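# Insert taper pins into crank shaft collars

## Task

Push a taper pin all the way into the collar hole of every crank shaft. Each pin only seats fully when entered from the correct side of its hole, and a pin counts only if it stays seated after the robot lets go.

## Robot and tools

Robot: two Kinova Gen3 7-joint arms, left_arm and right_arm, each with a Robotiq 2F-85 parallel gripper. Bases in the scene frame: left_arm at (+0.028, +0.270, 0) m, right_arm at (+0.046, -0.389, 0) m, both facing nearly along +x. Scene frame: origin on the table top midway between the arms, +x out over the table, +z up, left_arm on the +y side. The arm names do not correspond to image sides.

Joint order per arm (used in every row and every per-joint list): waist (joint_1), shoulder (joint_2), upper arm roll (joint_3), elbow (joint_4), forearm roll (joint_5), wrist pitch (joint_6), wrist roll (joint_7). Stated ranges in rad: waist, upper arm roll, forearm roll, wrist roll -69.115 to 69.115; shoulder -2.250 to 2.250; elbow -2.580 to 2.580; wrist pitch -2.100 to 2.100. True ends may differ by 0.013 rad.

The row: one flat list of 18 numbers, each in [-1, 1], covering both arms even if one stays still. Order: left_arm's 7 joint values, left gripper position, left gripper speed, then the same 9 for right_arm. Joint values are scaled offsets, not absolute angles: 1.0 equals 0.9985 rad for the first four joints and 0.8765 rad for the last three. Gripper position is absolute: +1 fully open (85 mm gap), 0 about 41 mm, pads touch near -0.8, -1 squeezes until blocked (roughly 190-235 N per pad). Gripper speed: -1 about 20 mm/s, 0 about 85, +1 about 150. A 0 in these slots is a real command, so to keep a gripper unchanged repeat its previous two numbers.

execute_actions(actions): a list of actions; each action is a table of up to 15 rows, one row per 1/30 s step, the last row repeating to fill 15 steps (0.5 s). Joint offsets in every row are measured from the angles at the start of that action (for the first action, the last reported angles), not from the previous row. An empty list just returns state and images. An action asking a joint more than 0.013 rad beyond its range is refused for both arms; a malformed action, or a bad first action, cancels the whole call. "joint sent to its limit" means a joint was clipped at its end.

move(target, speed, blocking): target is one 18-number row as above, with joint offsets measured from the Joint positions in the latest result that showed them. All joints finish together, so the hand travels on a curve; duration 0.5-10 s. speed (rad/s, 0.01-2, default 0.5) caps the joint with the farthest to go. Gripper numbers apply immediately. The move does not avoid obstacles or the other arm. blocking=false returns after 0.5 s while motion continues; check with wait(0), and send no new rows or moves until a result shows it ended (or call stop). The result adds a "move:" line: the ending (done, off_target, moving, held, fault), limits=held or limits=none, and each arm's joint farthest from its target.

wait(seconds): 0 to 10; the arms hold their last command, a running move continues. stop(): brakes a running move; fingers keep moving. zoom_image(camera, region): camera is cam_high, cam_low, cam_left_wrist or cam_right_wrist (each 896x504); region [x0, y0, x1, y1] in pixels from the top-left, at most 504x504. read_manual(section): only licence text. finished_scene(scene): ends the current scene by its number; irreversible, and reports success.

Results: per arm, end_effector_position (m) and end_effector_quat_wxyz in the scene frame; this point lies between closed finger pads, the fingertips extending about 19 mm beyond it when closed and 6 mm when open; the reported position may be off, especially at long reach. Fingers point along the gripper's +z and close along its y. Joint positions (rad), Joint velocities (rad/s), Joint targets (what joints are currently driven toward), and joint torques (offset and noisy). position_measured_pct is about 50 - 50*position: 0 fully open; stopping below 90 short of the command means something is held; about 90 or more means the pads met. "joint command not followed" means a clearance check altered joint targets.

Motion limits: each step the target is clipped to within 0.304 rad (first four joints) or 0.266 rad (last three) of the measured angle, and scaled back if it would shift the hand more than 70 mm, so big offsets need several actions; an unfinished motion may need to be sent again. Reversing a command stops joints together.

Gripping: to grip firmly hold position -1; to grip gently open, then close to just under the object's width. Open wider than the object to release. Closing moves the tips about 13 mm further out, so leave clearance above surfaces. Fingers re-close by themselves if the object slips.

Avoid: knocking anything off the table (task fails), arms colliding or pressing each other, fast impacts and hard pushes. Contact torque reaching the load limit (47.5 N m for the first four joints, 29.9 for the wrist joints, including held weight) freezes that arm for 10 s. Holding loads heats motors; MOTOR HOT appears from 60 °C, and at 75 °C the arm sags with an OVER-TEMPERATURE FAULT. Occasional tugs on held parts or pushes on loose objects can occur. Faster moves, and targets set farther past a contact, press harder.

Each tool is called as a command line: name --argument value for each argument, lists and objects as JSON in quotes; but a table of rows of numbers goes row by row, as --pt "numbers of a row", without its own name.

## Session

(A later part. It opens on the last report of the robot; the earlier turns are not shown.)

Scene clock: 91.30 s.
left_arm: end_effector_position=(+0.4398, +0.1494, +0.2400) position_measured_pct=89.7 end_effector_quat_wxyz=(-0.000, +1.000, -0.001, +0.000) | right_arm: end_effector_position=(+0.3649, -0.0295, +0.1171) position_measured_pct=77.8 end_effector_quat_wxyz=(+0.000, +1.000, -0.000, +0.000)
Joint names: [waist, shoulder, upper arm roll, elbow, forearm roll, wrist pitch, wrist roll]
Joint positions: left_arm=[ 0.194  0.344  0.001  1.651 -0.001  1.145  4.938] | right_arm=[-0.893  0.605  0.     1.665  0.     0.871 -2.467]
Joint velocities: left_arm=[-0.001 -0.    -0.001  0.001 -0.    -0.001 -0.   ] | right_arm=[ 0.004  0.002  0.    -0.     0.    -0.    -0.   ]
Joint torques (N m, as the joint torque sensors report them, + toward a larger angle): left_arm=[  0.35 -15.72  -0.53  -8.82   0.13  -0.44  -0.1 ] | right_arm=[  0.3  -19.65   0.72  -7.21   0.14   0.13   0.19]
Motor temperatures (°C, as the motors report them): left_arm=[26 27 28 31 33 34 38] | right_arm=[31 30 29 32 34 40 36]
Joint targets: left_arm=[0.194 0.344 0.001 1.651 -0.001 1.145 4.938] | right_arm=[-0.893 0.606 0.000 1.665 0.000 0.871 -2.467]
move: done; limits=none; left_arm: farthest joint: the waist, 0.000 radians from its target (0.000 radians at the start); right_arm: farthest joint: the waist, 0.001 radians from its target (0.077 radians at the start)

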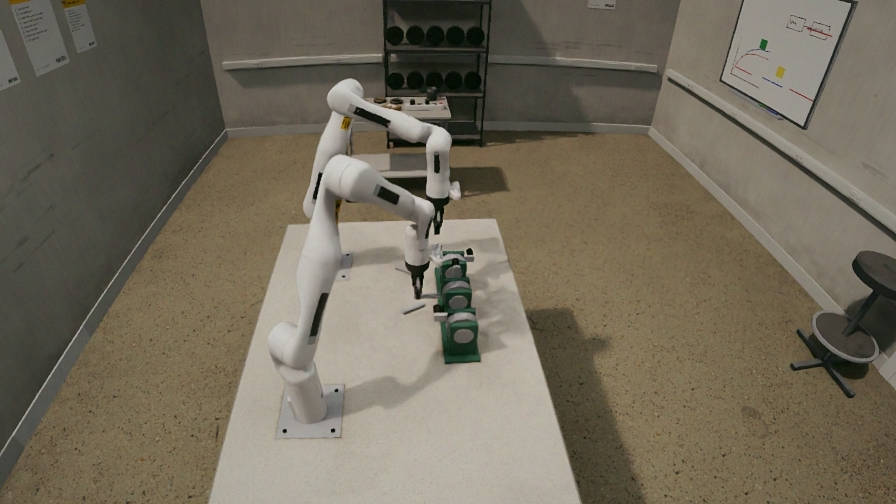

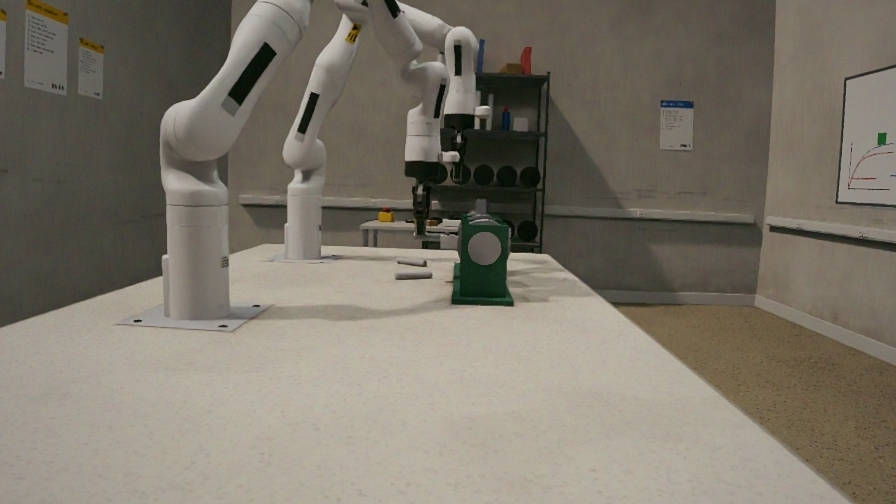

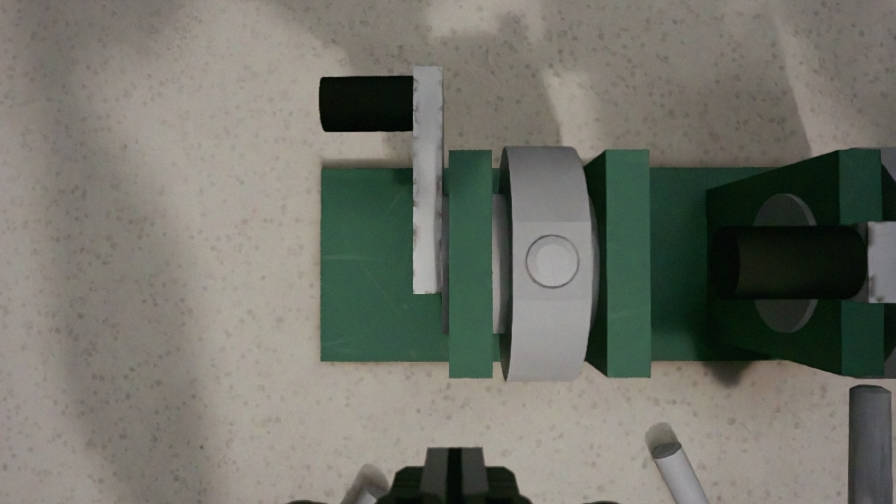

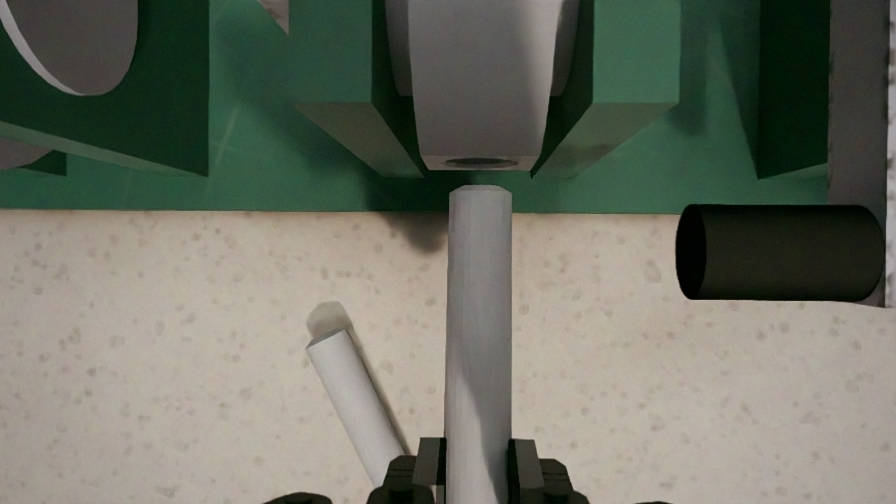

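move --target '[0,0,0,0,0,0,0,-0.8,0,0.043,0.0338,0,-0.0676,0,0.0386,0.0486,-1,0]' --speed 0.1

Scene clock: 92.57 s.
left_arm: end_effector_position=(+0.4398, +0.1494, +0.2400) position_measured_pct=89.7 end_effector_quat_wxyz=(-0.000, +1.000, -0.001, +0.000) | right_arm: end_effector_position=(+0.3919, -0.0296, +0.1172) position_measured_pct=77.8 end_effector_quat_wxyz=(-0.000, +1.000, -0.000, +0.000)
Joint names: [waist, shoulder, upper arm roll, elbow, forearm roll, wrist pitch, wrist roll]
Joint positions: left_arm=[ 0.194  0.344  0.001  1.651 -0.001  1.145  4.938] | right_arm=[-0.851  0.639  0.     1.598 -0.     0.905 -2.425]
Joint velocities: left_arm=[-0.001  0.001  0.    -0.     0.     0.001 -0.   ] | right_arm=[ 0.002  0.002 -0.001 -0.001 -0.    -0.001  0.   ]
Joint torques (N m, as the joint torque sensors report them, + toward a larger angle): left_arm=[  0.24 -15.37  -0.17  -8.5   -0.11  -0.22   0.06] | right_arm=[  0.14 -20.37   0.07  -7.2   -0.01   0.2   -0.09]
Motor temperatures (°C, as the motors report them): left_arm=[26 27 28 31 33 34 38] | right_arm=[31 30 29 32 34 40 36]
Joint targets: left_arm=[0.194 0.344 0.001 1.651 -0.001 1.145 4.938] | right_arm=[-0.850 0.639 0.000 1.598 0.000 0.905 -2.425]
move: done; limits=none; left_arm: farthest joint: the waist, 0.000 radians from its target (0.000 radians at the start); right_arm: farthest joint: the waist, 0.000 radians from its target (0.043 radians at the start)

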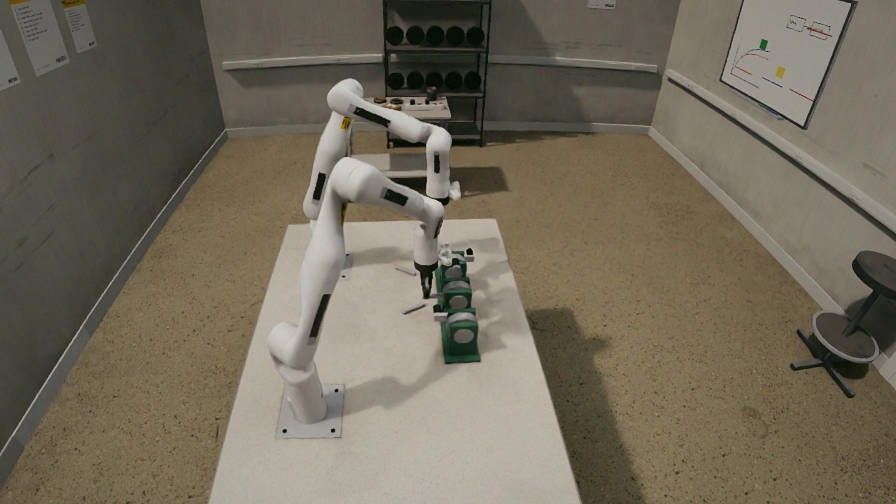

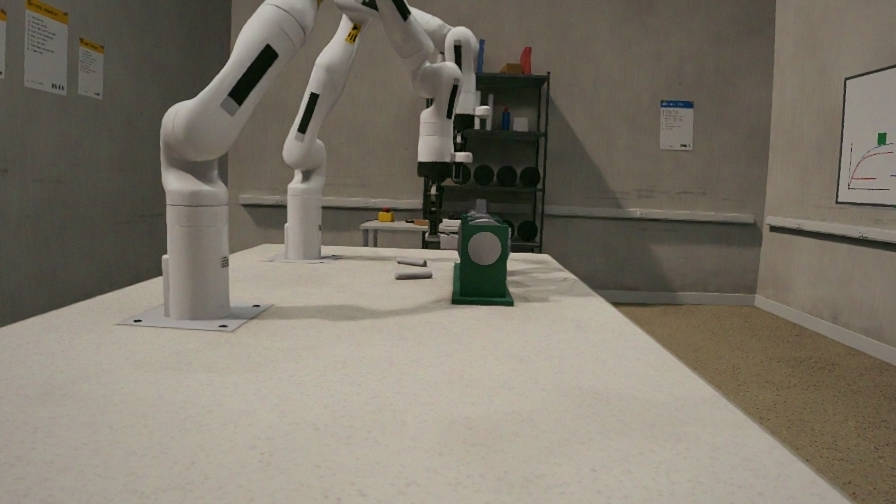

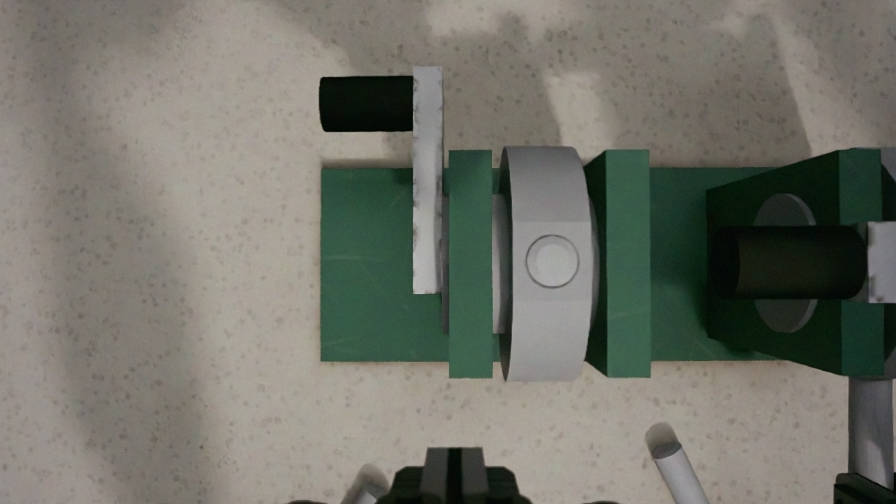

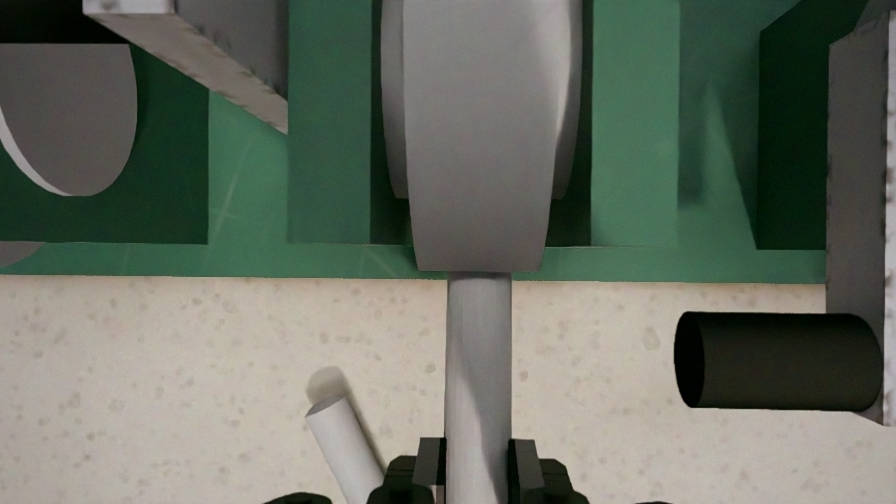

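move --target '[0,0,0,0,0,0,0,-0.8,0,0.0445,0.0406,0,-0.0822,0,0.0472,0.05,-1,0]' --speed 0.12

execute_actions --actions '[[[0,0,0,0,0,0,0,-0.8,0,0,0,0,0,0,0,0,-0.3,0]]]'

move --target '[0,0,0,0,0,0,0,-0.8,0,0,-0.067,0,-0.0685,0,0.154,0,-0.3,0]' --speed 0.3

Scene clock: 94.63 s.
left_arm: end_effector_position=(+0.4398, +0.1494, +0.2400) position_measured_pct=89.7 end_effector_quat_wxyz=(-0.000, +1.000, -0.001, +0.000) | right_arm: end_effector_position=(+0.4220, -0.0294, +0.1174) position_measured_pct=77.8 end_effector_quat_wxyz=(-0.000, +1.000, -0.000, +0.000)
Joint names: [waist, shoulder, upper arm roll, elbow, forearm roll, wrist pitch, wrist roll]
Joint positions: left_arm=[ 0.194  0.344  0.001  1.651 -0.001  1.145  4.938] | right_arm=[-0.807  0.679  0.     1.515 -0.     0.946 -2.381]
Joint velocities: left_arm=[-0.001 -0.    -0.002  0.     0.    -0.001  0.   ] | right_arm=[ 0.002  0.003 -0.001 -0.002 -0.001 -0.001  0.   ]
Joint torques (N m, as the joint torque sensors report them, + toward a larger angle): left_arm=[  0.26 -15.59   0.05  -8.8   -0.12  -0.21  -0.27] | right_arm=[ -0.13 -21.13   0.74  -7.44   0.39   0.13  -0.21]
Motor temperatures (°C, as the motors report them): left_arm=[26 27 28 31 33 34 38] | right_arm=[31 30 29 32 34 40 36]
Joint targets: left_arm=[0.194 0.344 0.001 1.651 -0.001 1.145 4.938] | right_arm=[-0.806 0.679 0.000 1.515 -0.000 0.946 -2.381]
move: done; limits=none; left_arm: farthest joint: the waist, 0.000 radians from its target (0.000 radians at the start); right_arm: farthest joint: the shoulder, 0.001 radians from its target (0.041 radians at the start)

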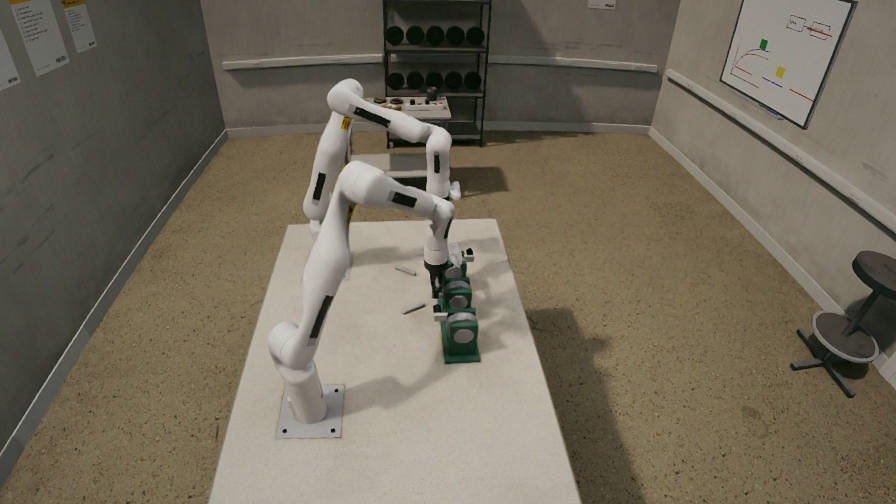

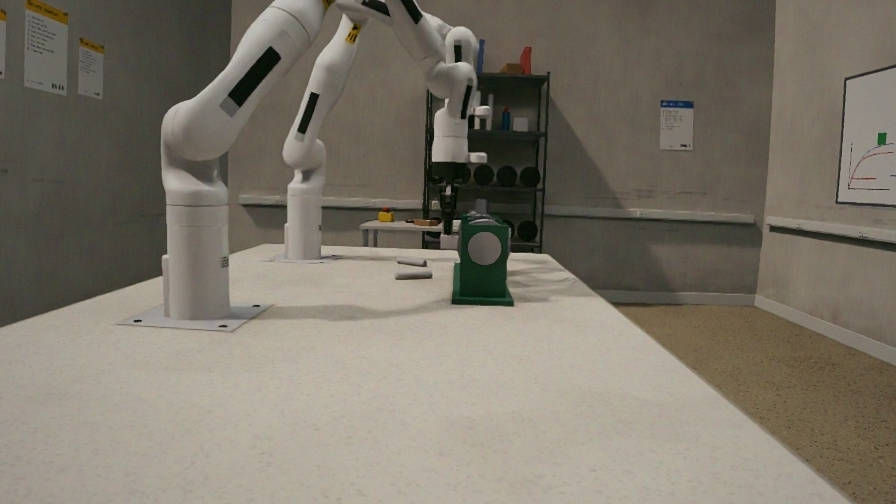

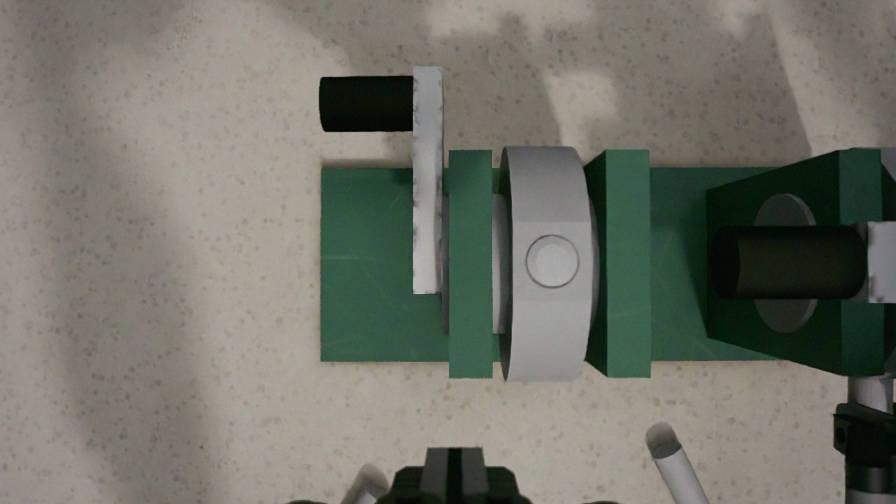

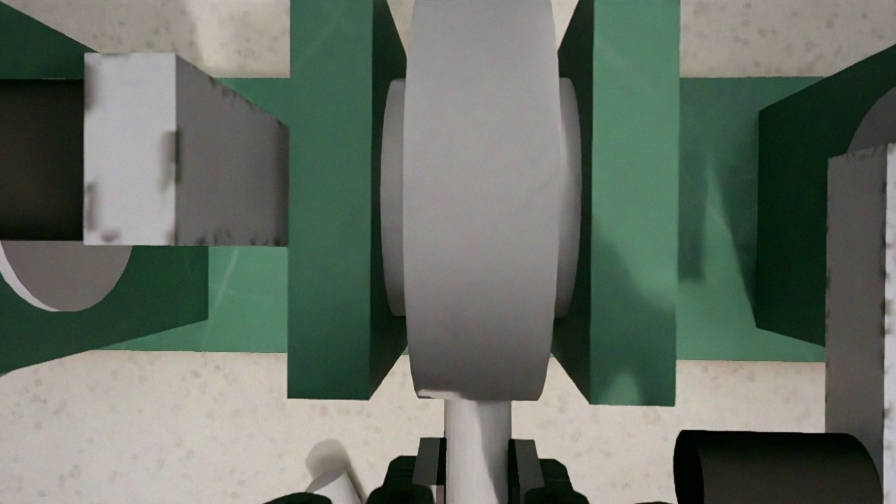

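Scene clock: 95.13 s.
left_arm: end_effector_position=(+0.4398, +0.1494, +0.2400) position_measured_pct=89.7 end_effector_quat_wxyz=(-0.000, +1.000, -0.001, +0.000) | right_arm: end_effector_position=(+0.4220, -0.0294, +0.1174) position_measured_pct=65.1 end_effector_quat_wxyz=(-0.001, +1.000, -0.000, +0.000)
Joint names: [waist, shoulder, upper arm roll, elbow, forearm roll, wrist pitch, wrist roll]
Joint positions: left_arm=[ 0.194  0.344  0.001  1.651 -0.001  1.145  4.938] | right_arm=[-0.807  0.679  0.     1.515 -0.     0.946 -2.381]
Joint velocities: left_arm=[-0.001 -0.     0.001  0.     0.    -0.001 -0.   ] | right_arm=[ 0.     0.001  0.001 -0.001 -0.     0.     0.   ]
Joint torques (N m, as the joint torque sensors report them, + toward a larger angle): left_arm=[ -0.38 -15.74   0.17  -8.38  -0.02  -0.29  -0.09] | right_arm=[ -0.29 -20.71   0.61  -7.29  -0.01   0.23   0.23]
Motor temperatures (°C, as the motors report them): left_arm=[26 27 28 31 33 34 38] | right_arm=[31 30 29 32 34 40 36]
Joint targets: left_arm=[0.194 0.344 0.001 1.651 -0.001 1.145 4.938] | right_arm=[-0.807 0.679 0.000 1.515 -0.000 0.946 -2.381]

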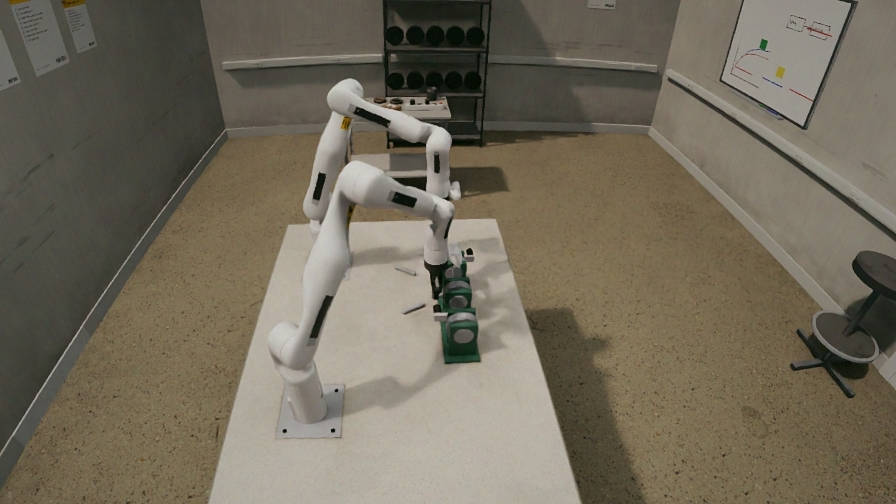

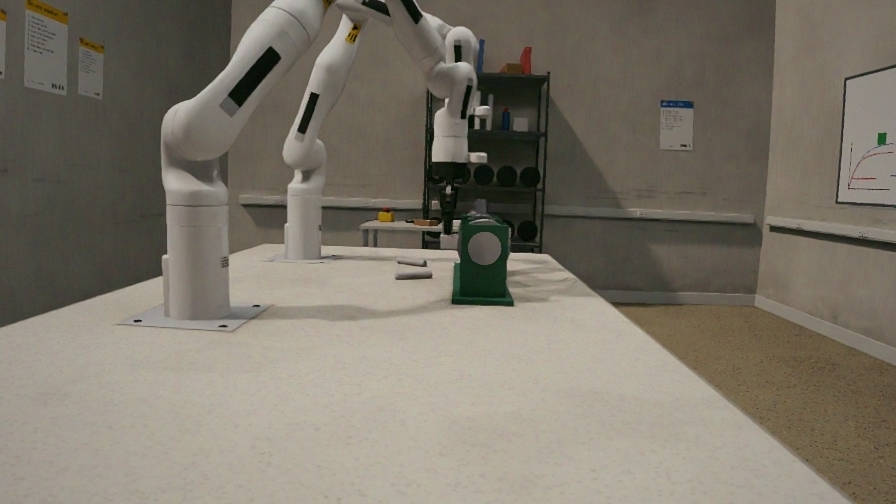

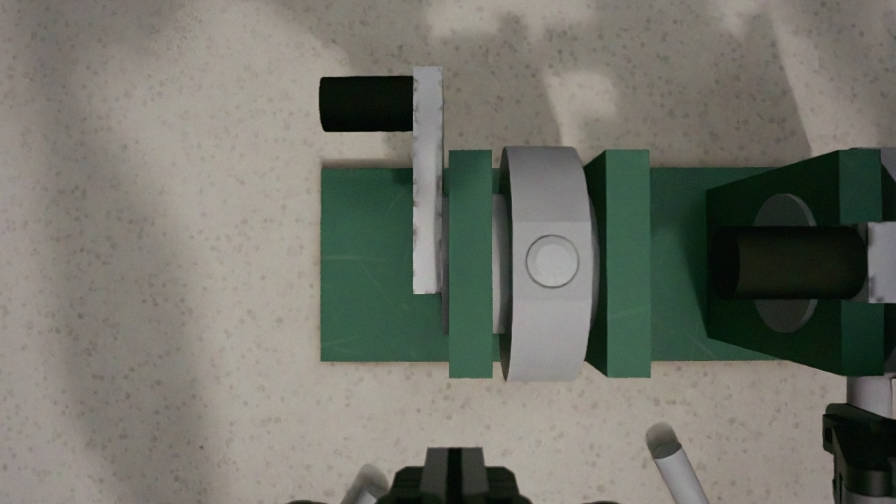

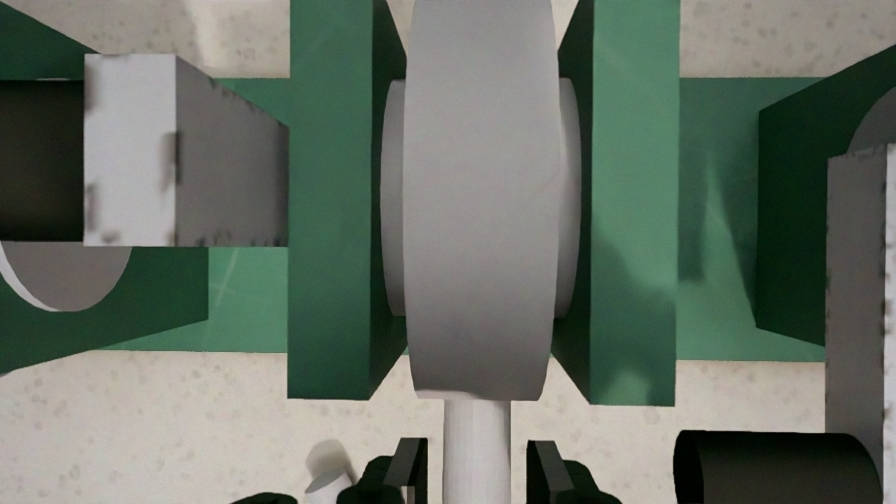

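Scene clock: 95.93 s.
left_arm: end_effector_position=(+0.4398, +0.1494, +0.2400) position_measured_pct=89.7 end_effector_quat_wxyz=(-0.000, +1.000, -0.001, +0.000) | right_arm: end_effector_position=(+0.4220, -0.0293, +0.1704) position_measured_pct=65.1 end_effector_quat_wxyz=(-0.001, +1.000, -0.000, +0.000)
Joint names: [waist, shoulder, upper arm roll, elbow, forearm roll, wrist pitch, wrist roll]
Joint positions: left_arm=[ 0.194  0.344  0.001  1.651 -0.001  1.145  4.938] | right_arm=[-0.807  0.612  0.     1.447 -0.     1.081 -2.381]
Joint velocities: left_arm=[ 0.     0.    -0.001  0.    -0.    -0.     0.   ] | right_arm=[-0.    -0.003 -0.001  0.    -0.    -0.     0.   ]
Joint torques (N m, as the joint torque sensors report them, + toward a larger angle): left_arm=[ -0.03 -15.78  -0.27  -8.65  -0.04  -0.54  -0.09] | right_arm=[  0.35 -20.26   0.59  -7.68   0.2    0.    -0.01]
Motor temperatures (°C, as the motors report them): left_arm=[26 27 28 31 33 34 38] | right_arm=[31 30 29 32 34 40 36]
Joint targets: left_arm=[0.194 0.344 0.001 1.651 -0.001 1.145 4.938] | right_arm=[-0.807 0.612 0.000 1.447 -0.000 1.081 -2.381]
move: done; limits=none; left_arm: farthest joint: the waist, 0.000 radians from its target (0.000 radians at the start); right_arm: farthest joint: the waist, 0.000 radians from its target (0.000 radians at the start)

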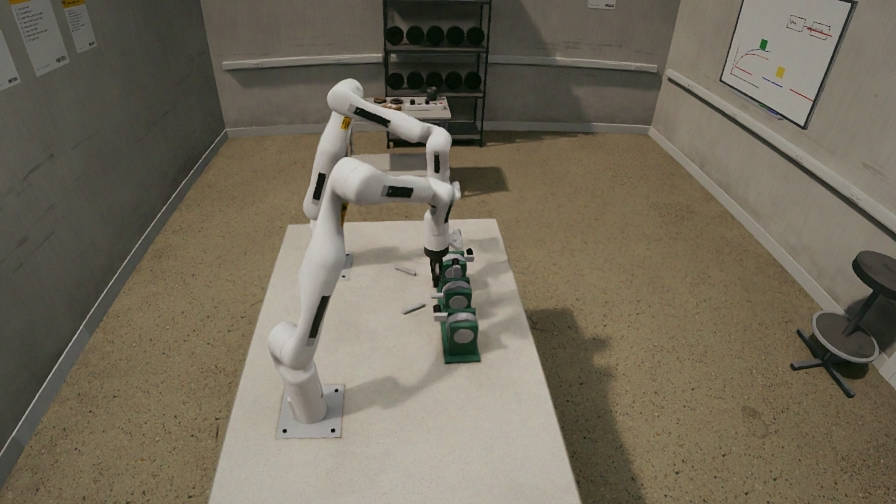

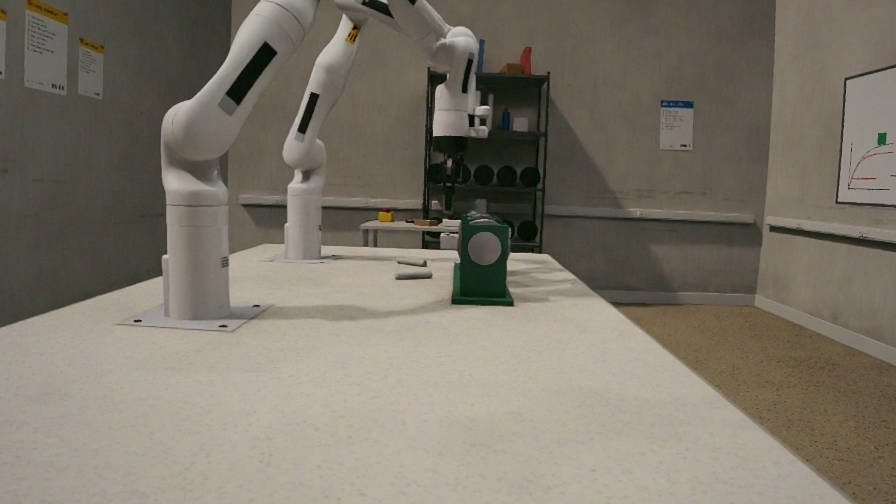

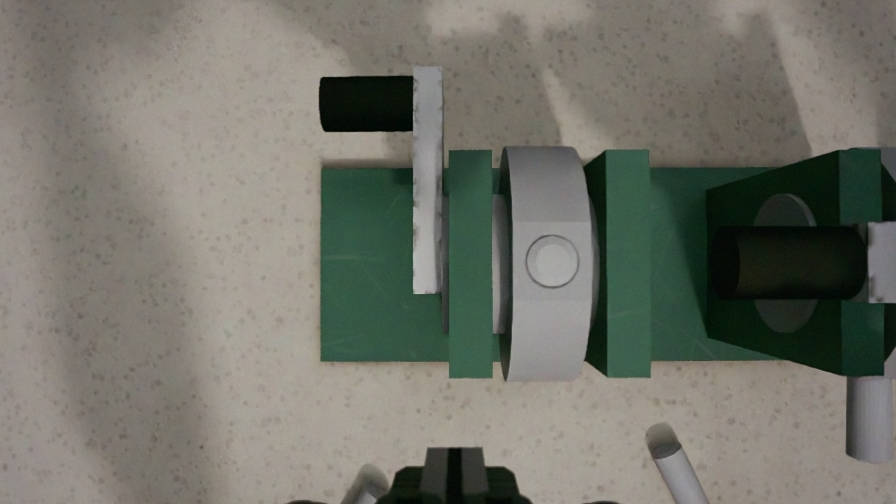

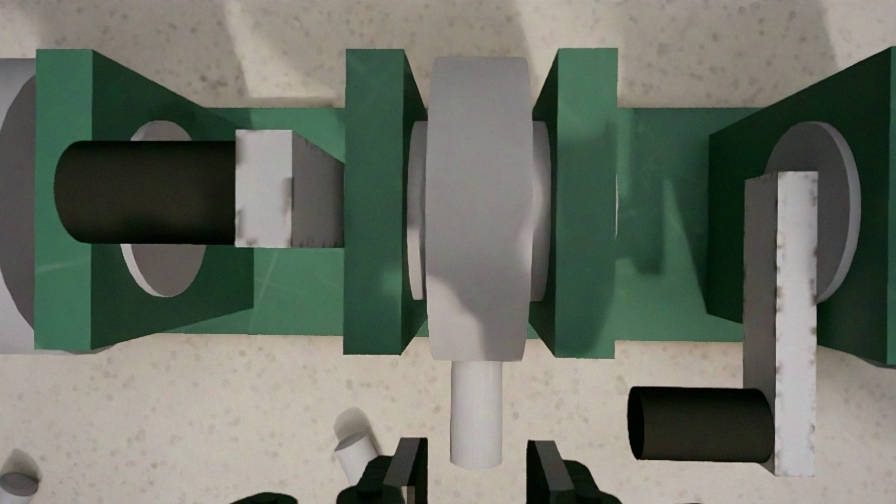

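move --target '[0.2273,0.168,0,-0.0192,0,-0.1676,0.259,-0.8,0,0.282,-0.251,0,0.179,0,0.084,0.32,-0.3,0]' --speed 0.5

move --target '[-0.0619,0.1466,0,-0.2529,0,0.121,-0.07,-0.8,0,0,0,0,0,0,0,0,-0.3,0]' --speed 0.28

move --target '[-0.0247,0.0756,0,-0.1471,0,0.0815,-0.028,-0.8,0,0,0,0,0,0,0,0,-0.3,0]' --speed 0.25

Scene clock: 97.43 s.
left_arm: end_effector_position=(+0.4392, +0.0417, +0.1698) position_measured_pct=89.7 end_effector_quat_wxyz=(-0.000, +1.000, -0.001, -0.000) | right_arm: end_effector_position=(+0.4348, -0.1901, +0.2398) position_measured_pct=65.1 end_effector_quat_wxyz=(+0.000, +1.000, -0.001, -0.000)
Joint names: [waist, shoulder, upper arm roll, elbow, forearm roll, wrist pitch, wrist roll]
Joint positions: left_arm=[ 0.421  0.512  0.001  1.632 -0.001  0.998  5.165] | right_arm=[-0.525  0.362  0.     1.626 -0.     1.155 -2.1  ]
Joint velocities: left_arm=[ 0.002  0.002  0.001  0.    -0.     0.001  0.   ] | right_arm=[ 0.003 -0.003 -0.001 -0.    -0.    -0.    -0.   ]
Joint torques (N m, as the joint torque sensors report them, + toward a larger angle): left_arm=[  0.26 -18.68  -0.11  -7.77  -0.19  -0.44  -0.54] | right_arm=[ -0.28 -16.45   0.39  -7.69   0.1    0.12  -0.28]
Motor temperatures (°C, as the motors report them): left_arm=[26 27 28 31 33 34 38] | right_arm=[31 30 29 32 34 40 36]
Joint targets: left_arm=[0.421 0.512 0.001 1.632 -0.001 0.998 5.165] | right_arm=[-0.525 0.362 0.000 1.626 -0.000 1.155 -2.100]
move: done; limits=none; left_arm: farthest joint: the waist, 0.000 radians from its target (0.227 radians at the start); right_arm: farthest joint: the shoulder, 0.001 radians from its target (0.251 radians at the start)

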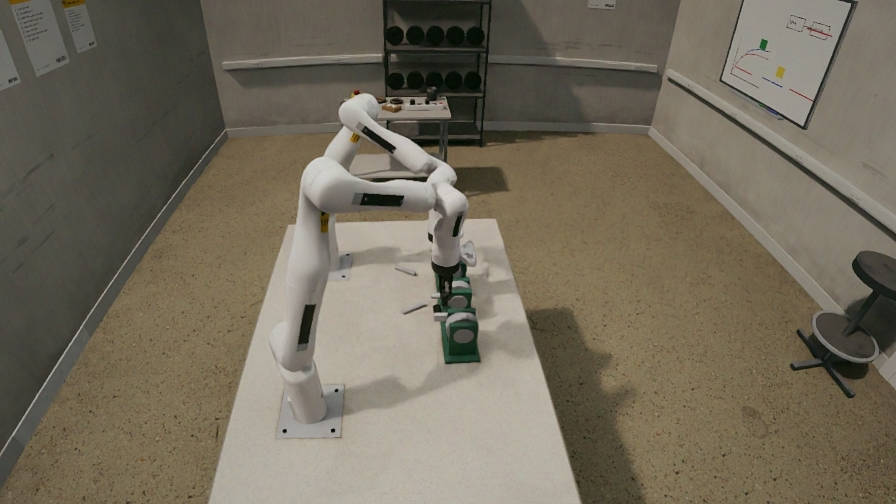

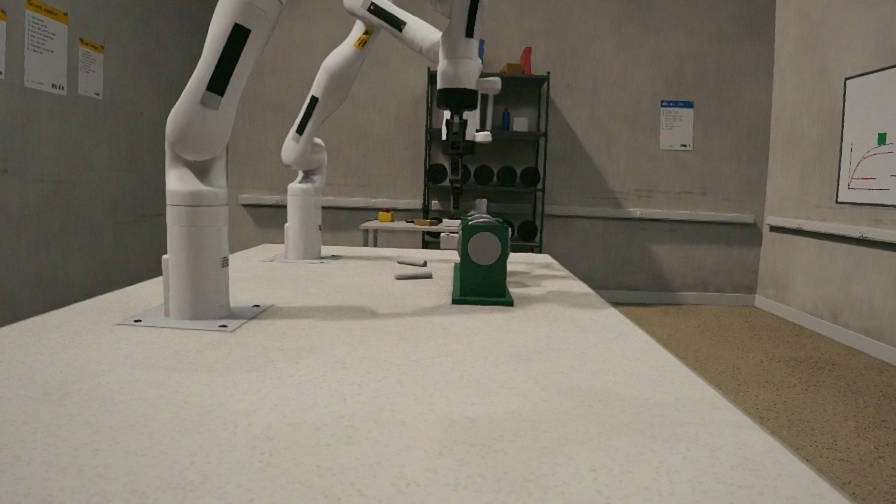

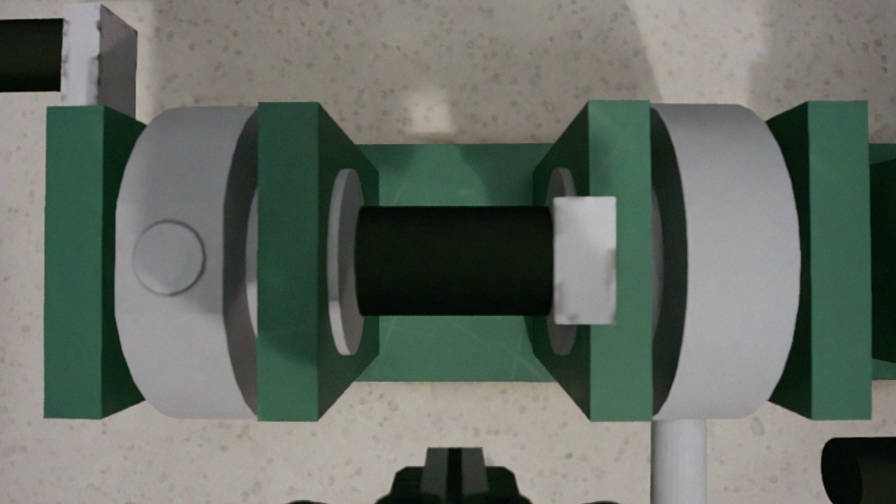

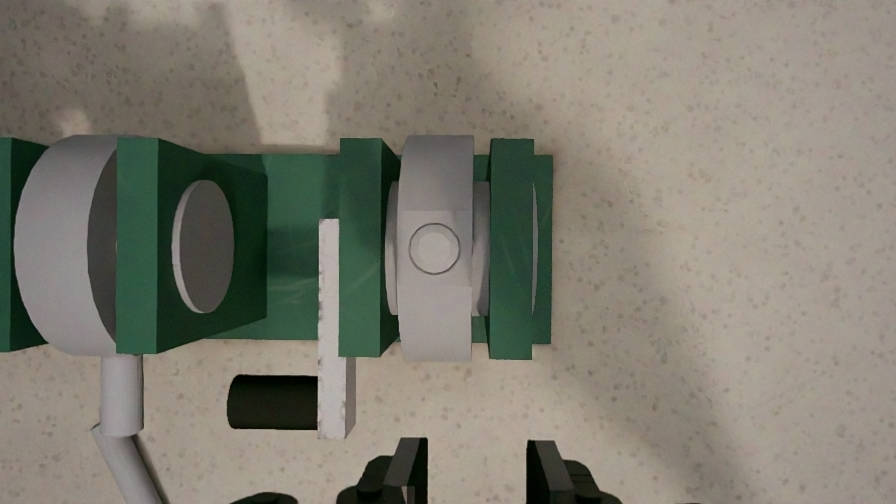

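Scene clock: 98.70 s.
left_arm: end_effector_position=(+0.5144, +0.0409, +0.1647) position_measured_pct=89.7 end_effector_quat_wxyz=(+0.000, +1.000, -0.001, -0.001) | right_arm: end_effector_position=(+0.4348, -0.1901, +0.2398) position_measured_pct=65.1 end_effector_quat_wxyz=(+0.000, +1.000, -0.001, -0.000)
Joint names: [waist, shoulder, upper arm roll, elbow, forearm roll, wrist pitch, wrist roll]
Joint positions: left_arm=[ 0.36   0.658  0.002  1.38  -0.     1.105  5.104] | right_arm=[-0.525  0.362  0.     1.626 -0.     1.155 -2.1  ]
Joint velocities: left_arm=[-0.001  0.004 -0.    -0.001  0.     0.001  0.   ] | right_arm=[-0.    -0.002  0.001  0.     0.     0.001 -0.   ]
Joint torques (N m, as the joint torque sensors report them, + toward a larger angle): left_arm=[ -0.93 -21.24  -0.54  -9.13  -0.29  -0.59  -0.06] | right_arm=[ -0.05 -16.01   0.44  -8.28   0.19   0.06   0.  ]
Motor temperatures (°C, as the motors report them): left_arm=[26 27 28 31 33 34 38] | right_arm=[31 30 29 32 34 40 36]
Joint targets: left_arm=[0.359 0.658 0.001 1.380 -0.001 1.104 5.104] | right_arm=[-0.525 0.362 0.000 1.626 -0.000 1.155 -2.100]
move: done; limits=none; left_arm: farthest joint: the waist, 0.001 radians from its target (0.062 radians at the start); right_arm: farthest joint: the waist, 0.000 radians from its target (0.000 radians at the start)

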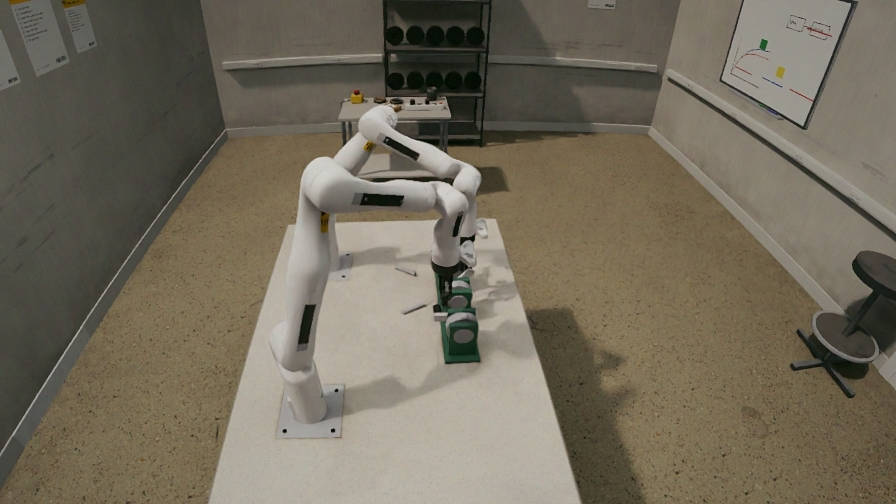

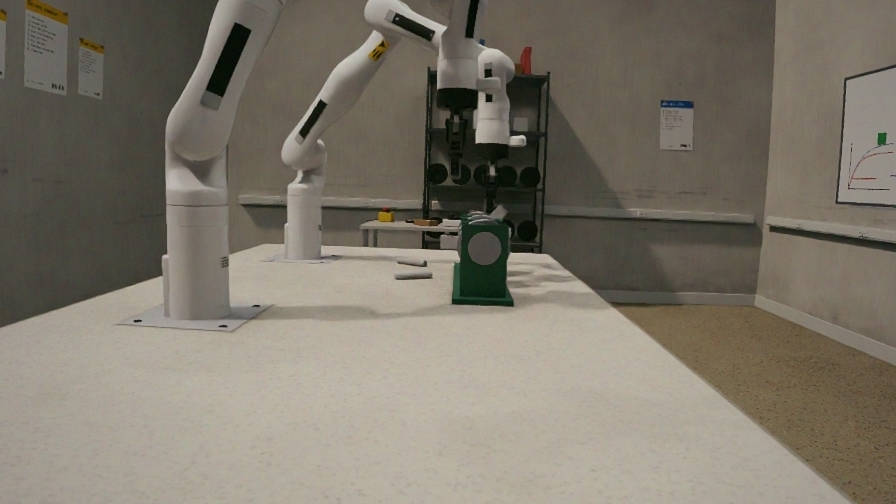

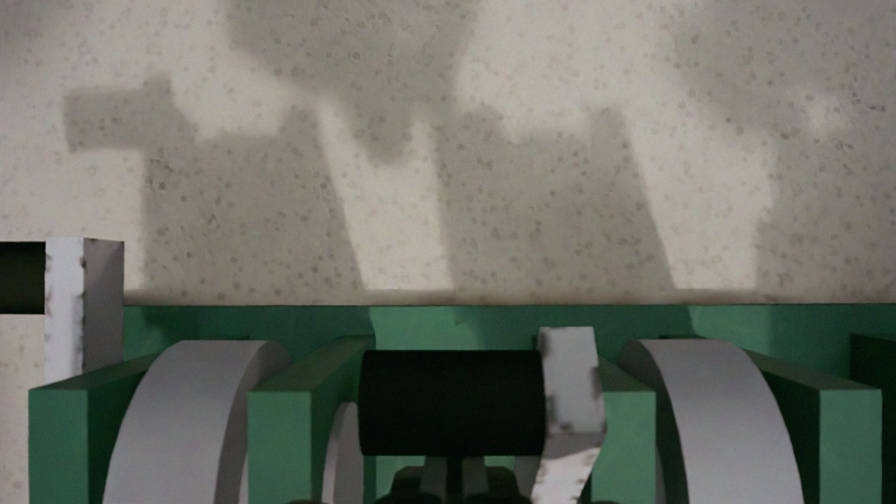

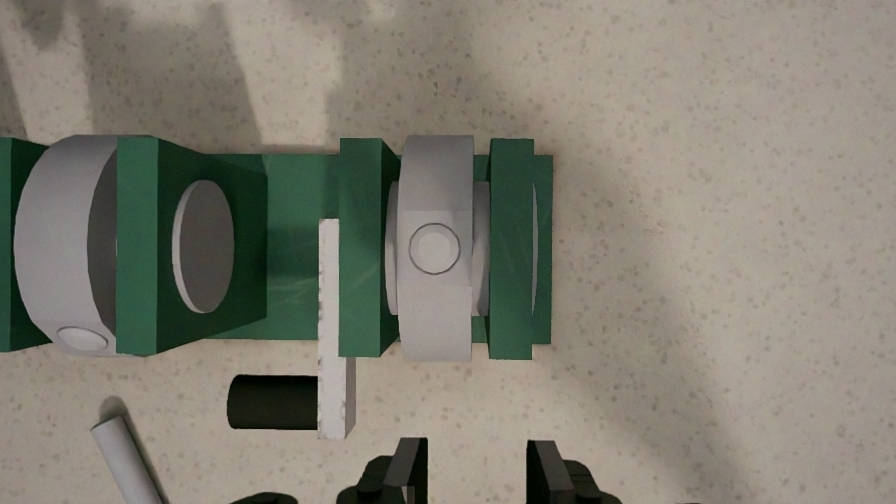

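Scene clock: 99.63 s.
left_arm: end_effector_position=(+0.5514, +0.0408, +0.1650) position_measured_pct=89.7 end_effector_quat_wxyz=(+0.000, +1.000, -0.001, -0.001) | right_arm: end_effector_position=(+0.4348, -0.1901, +0.2398) position_measured_pct=65.1 end_effector_quat_wxyz=(+0.000, +1.000, -0.001, -0.000)
Joint names: [waist, shoulder, upper arm roll, elbow, forearm roll, wrist pitch, wrist roll]
Joint positions: left_arm=[ 0.335  0.733  0.002  1.233 -0.     1.177  5.079] | right_arm=[-0.525  0.362  0.     1.626 -0.     1.155 -2.1  ]
Joint velocities: left_arm=[-0.     0.005  0.001 -0.001 -0.    -0.001 -0.   ] | right_arm=[ 0.    -0.002  0.     0.     0.     0.     0.   ]
Joint torques (N m, as the joint torque sensors report them, + toward a larger angle): left_arm=[ -0.15 -22.85   0.3   -8.27   0.07  -0.03   0.09] | right_arm=[ -0.07 -16.16   0.27  -8.36   0.    -0.05  -0.31]
Motor temperatures (°C, as the motors report them): left_arm=[26 27 28 31 33 34 38] | right_arm=[31 30 29 32 34 40 36]
Joint targets: left_arm=[0.335 0.734 0.002 1.233 -0.000 1.177 5.079] | right_arm=[-0.525 0.362 0.000 1.626 -0.000 1.155 -2.100]
move: done; limits=none; left_arm: farthest joint: the waist, 0.000 radians from its target (0.024 radians at the start); right_arm: farthest joint: the waist, 0.000 radians from its target (0.000 radians at the start)

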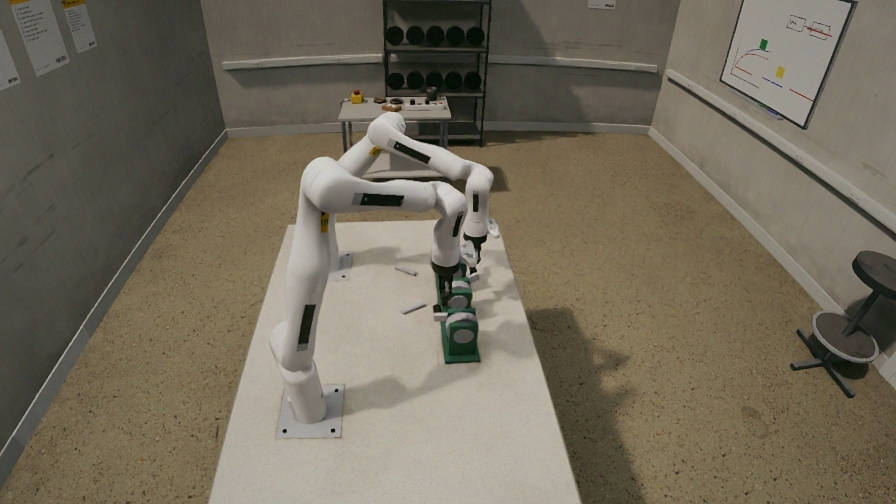

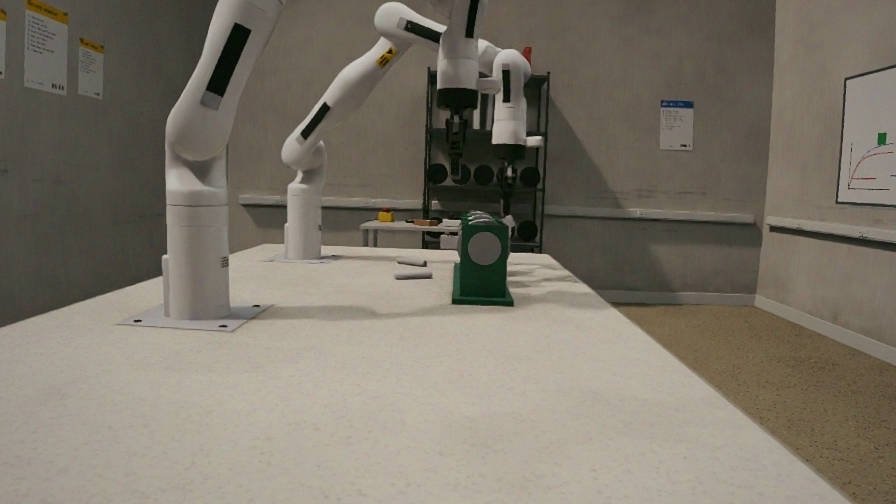

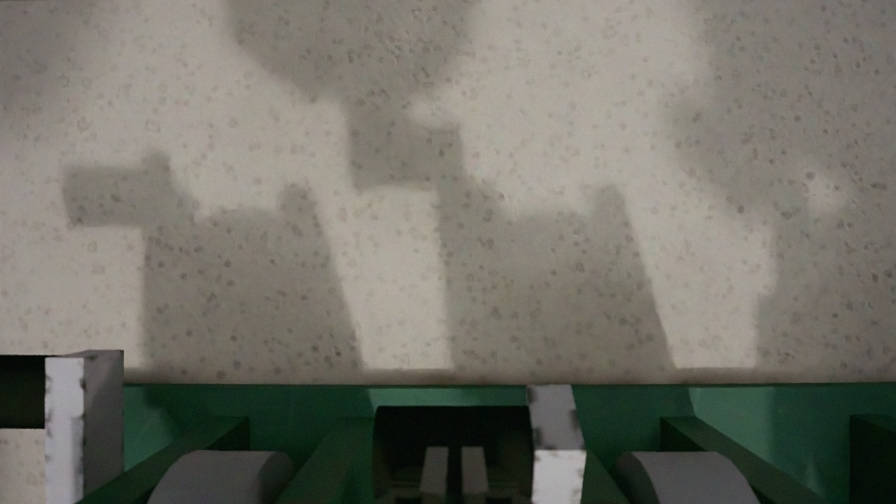

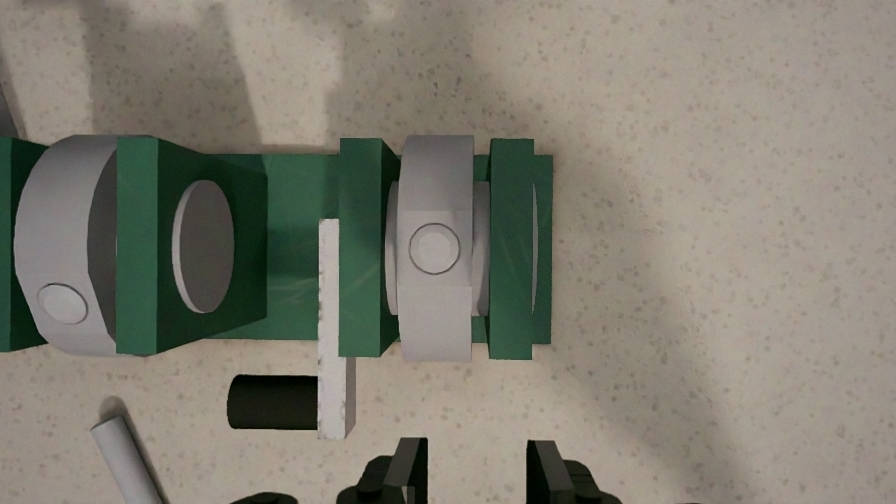

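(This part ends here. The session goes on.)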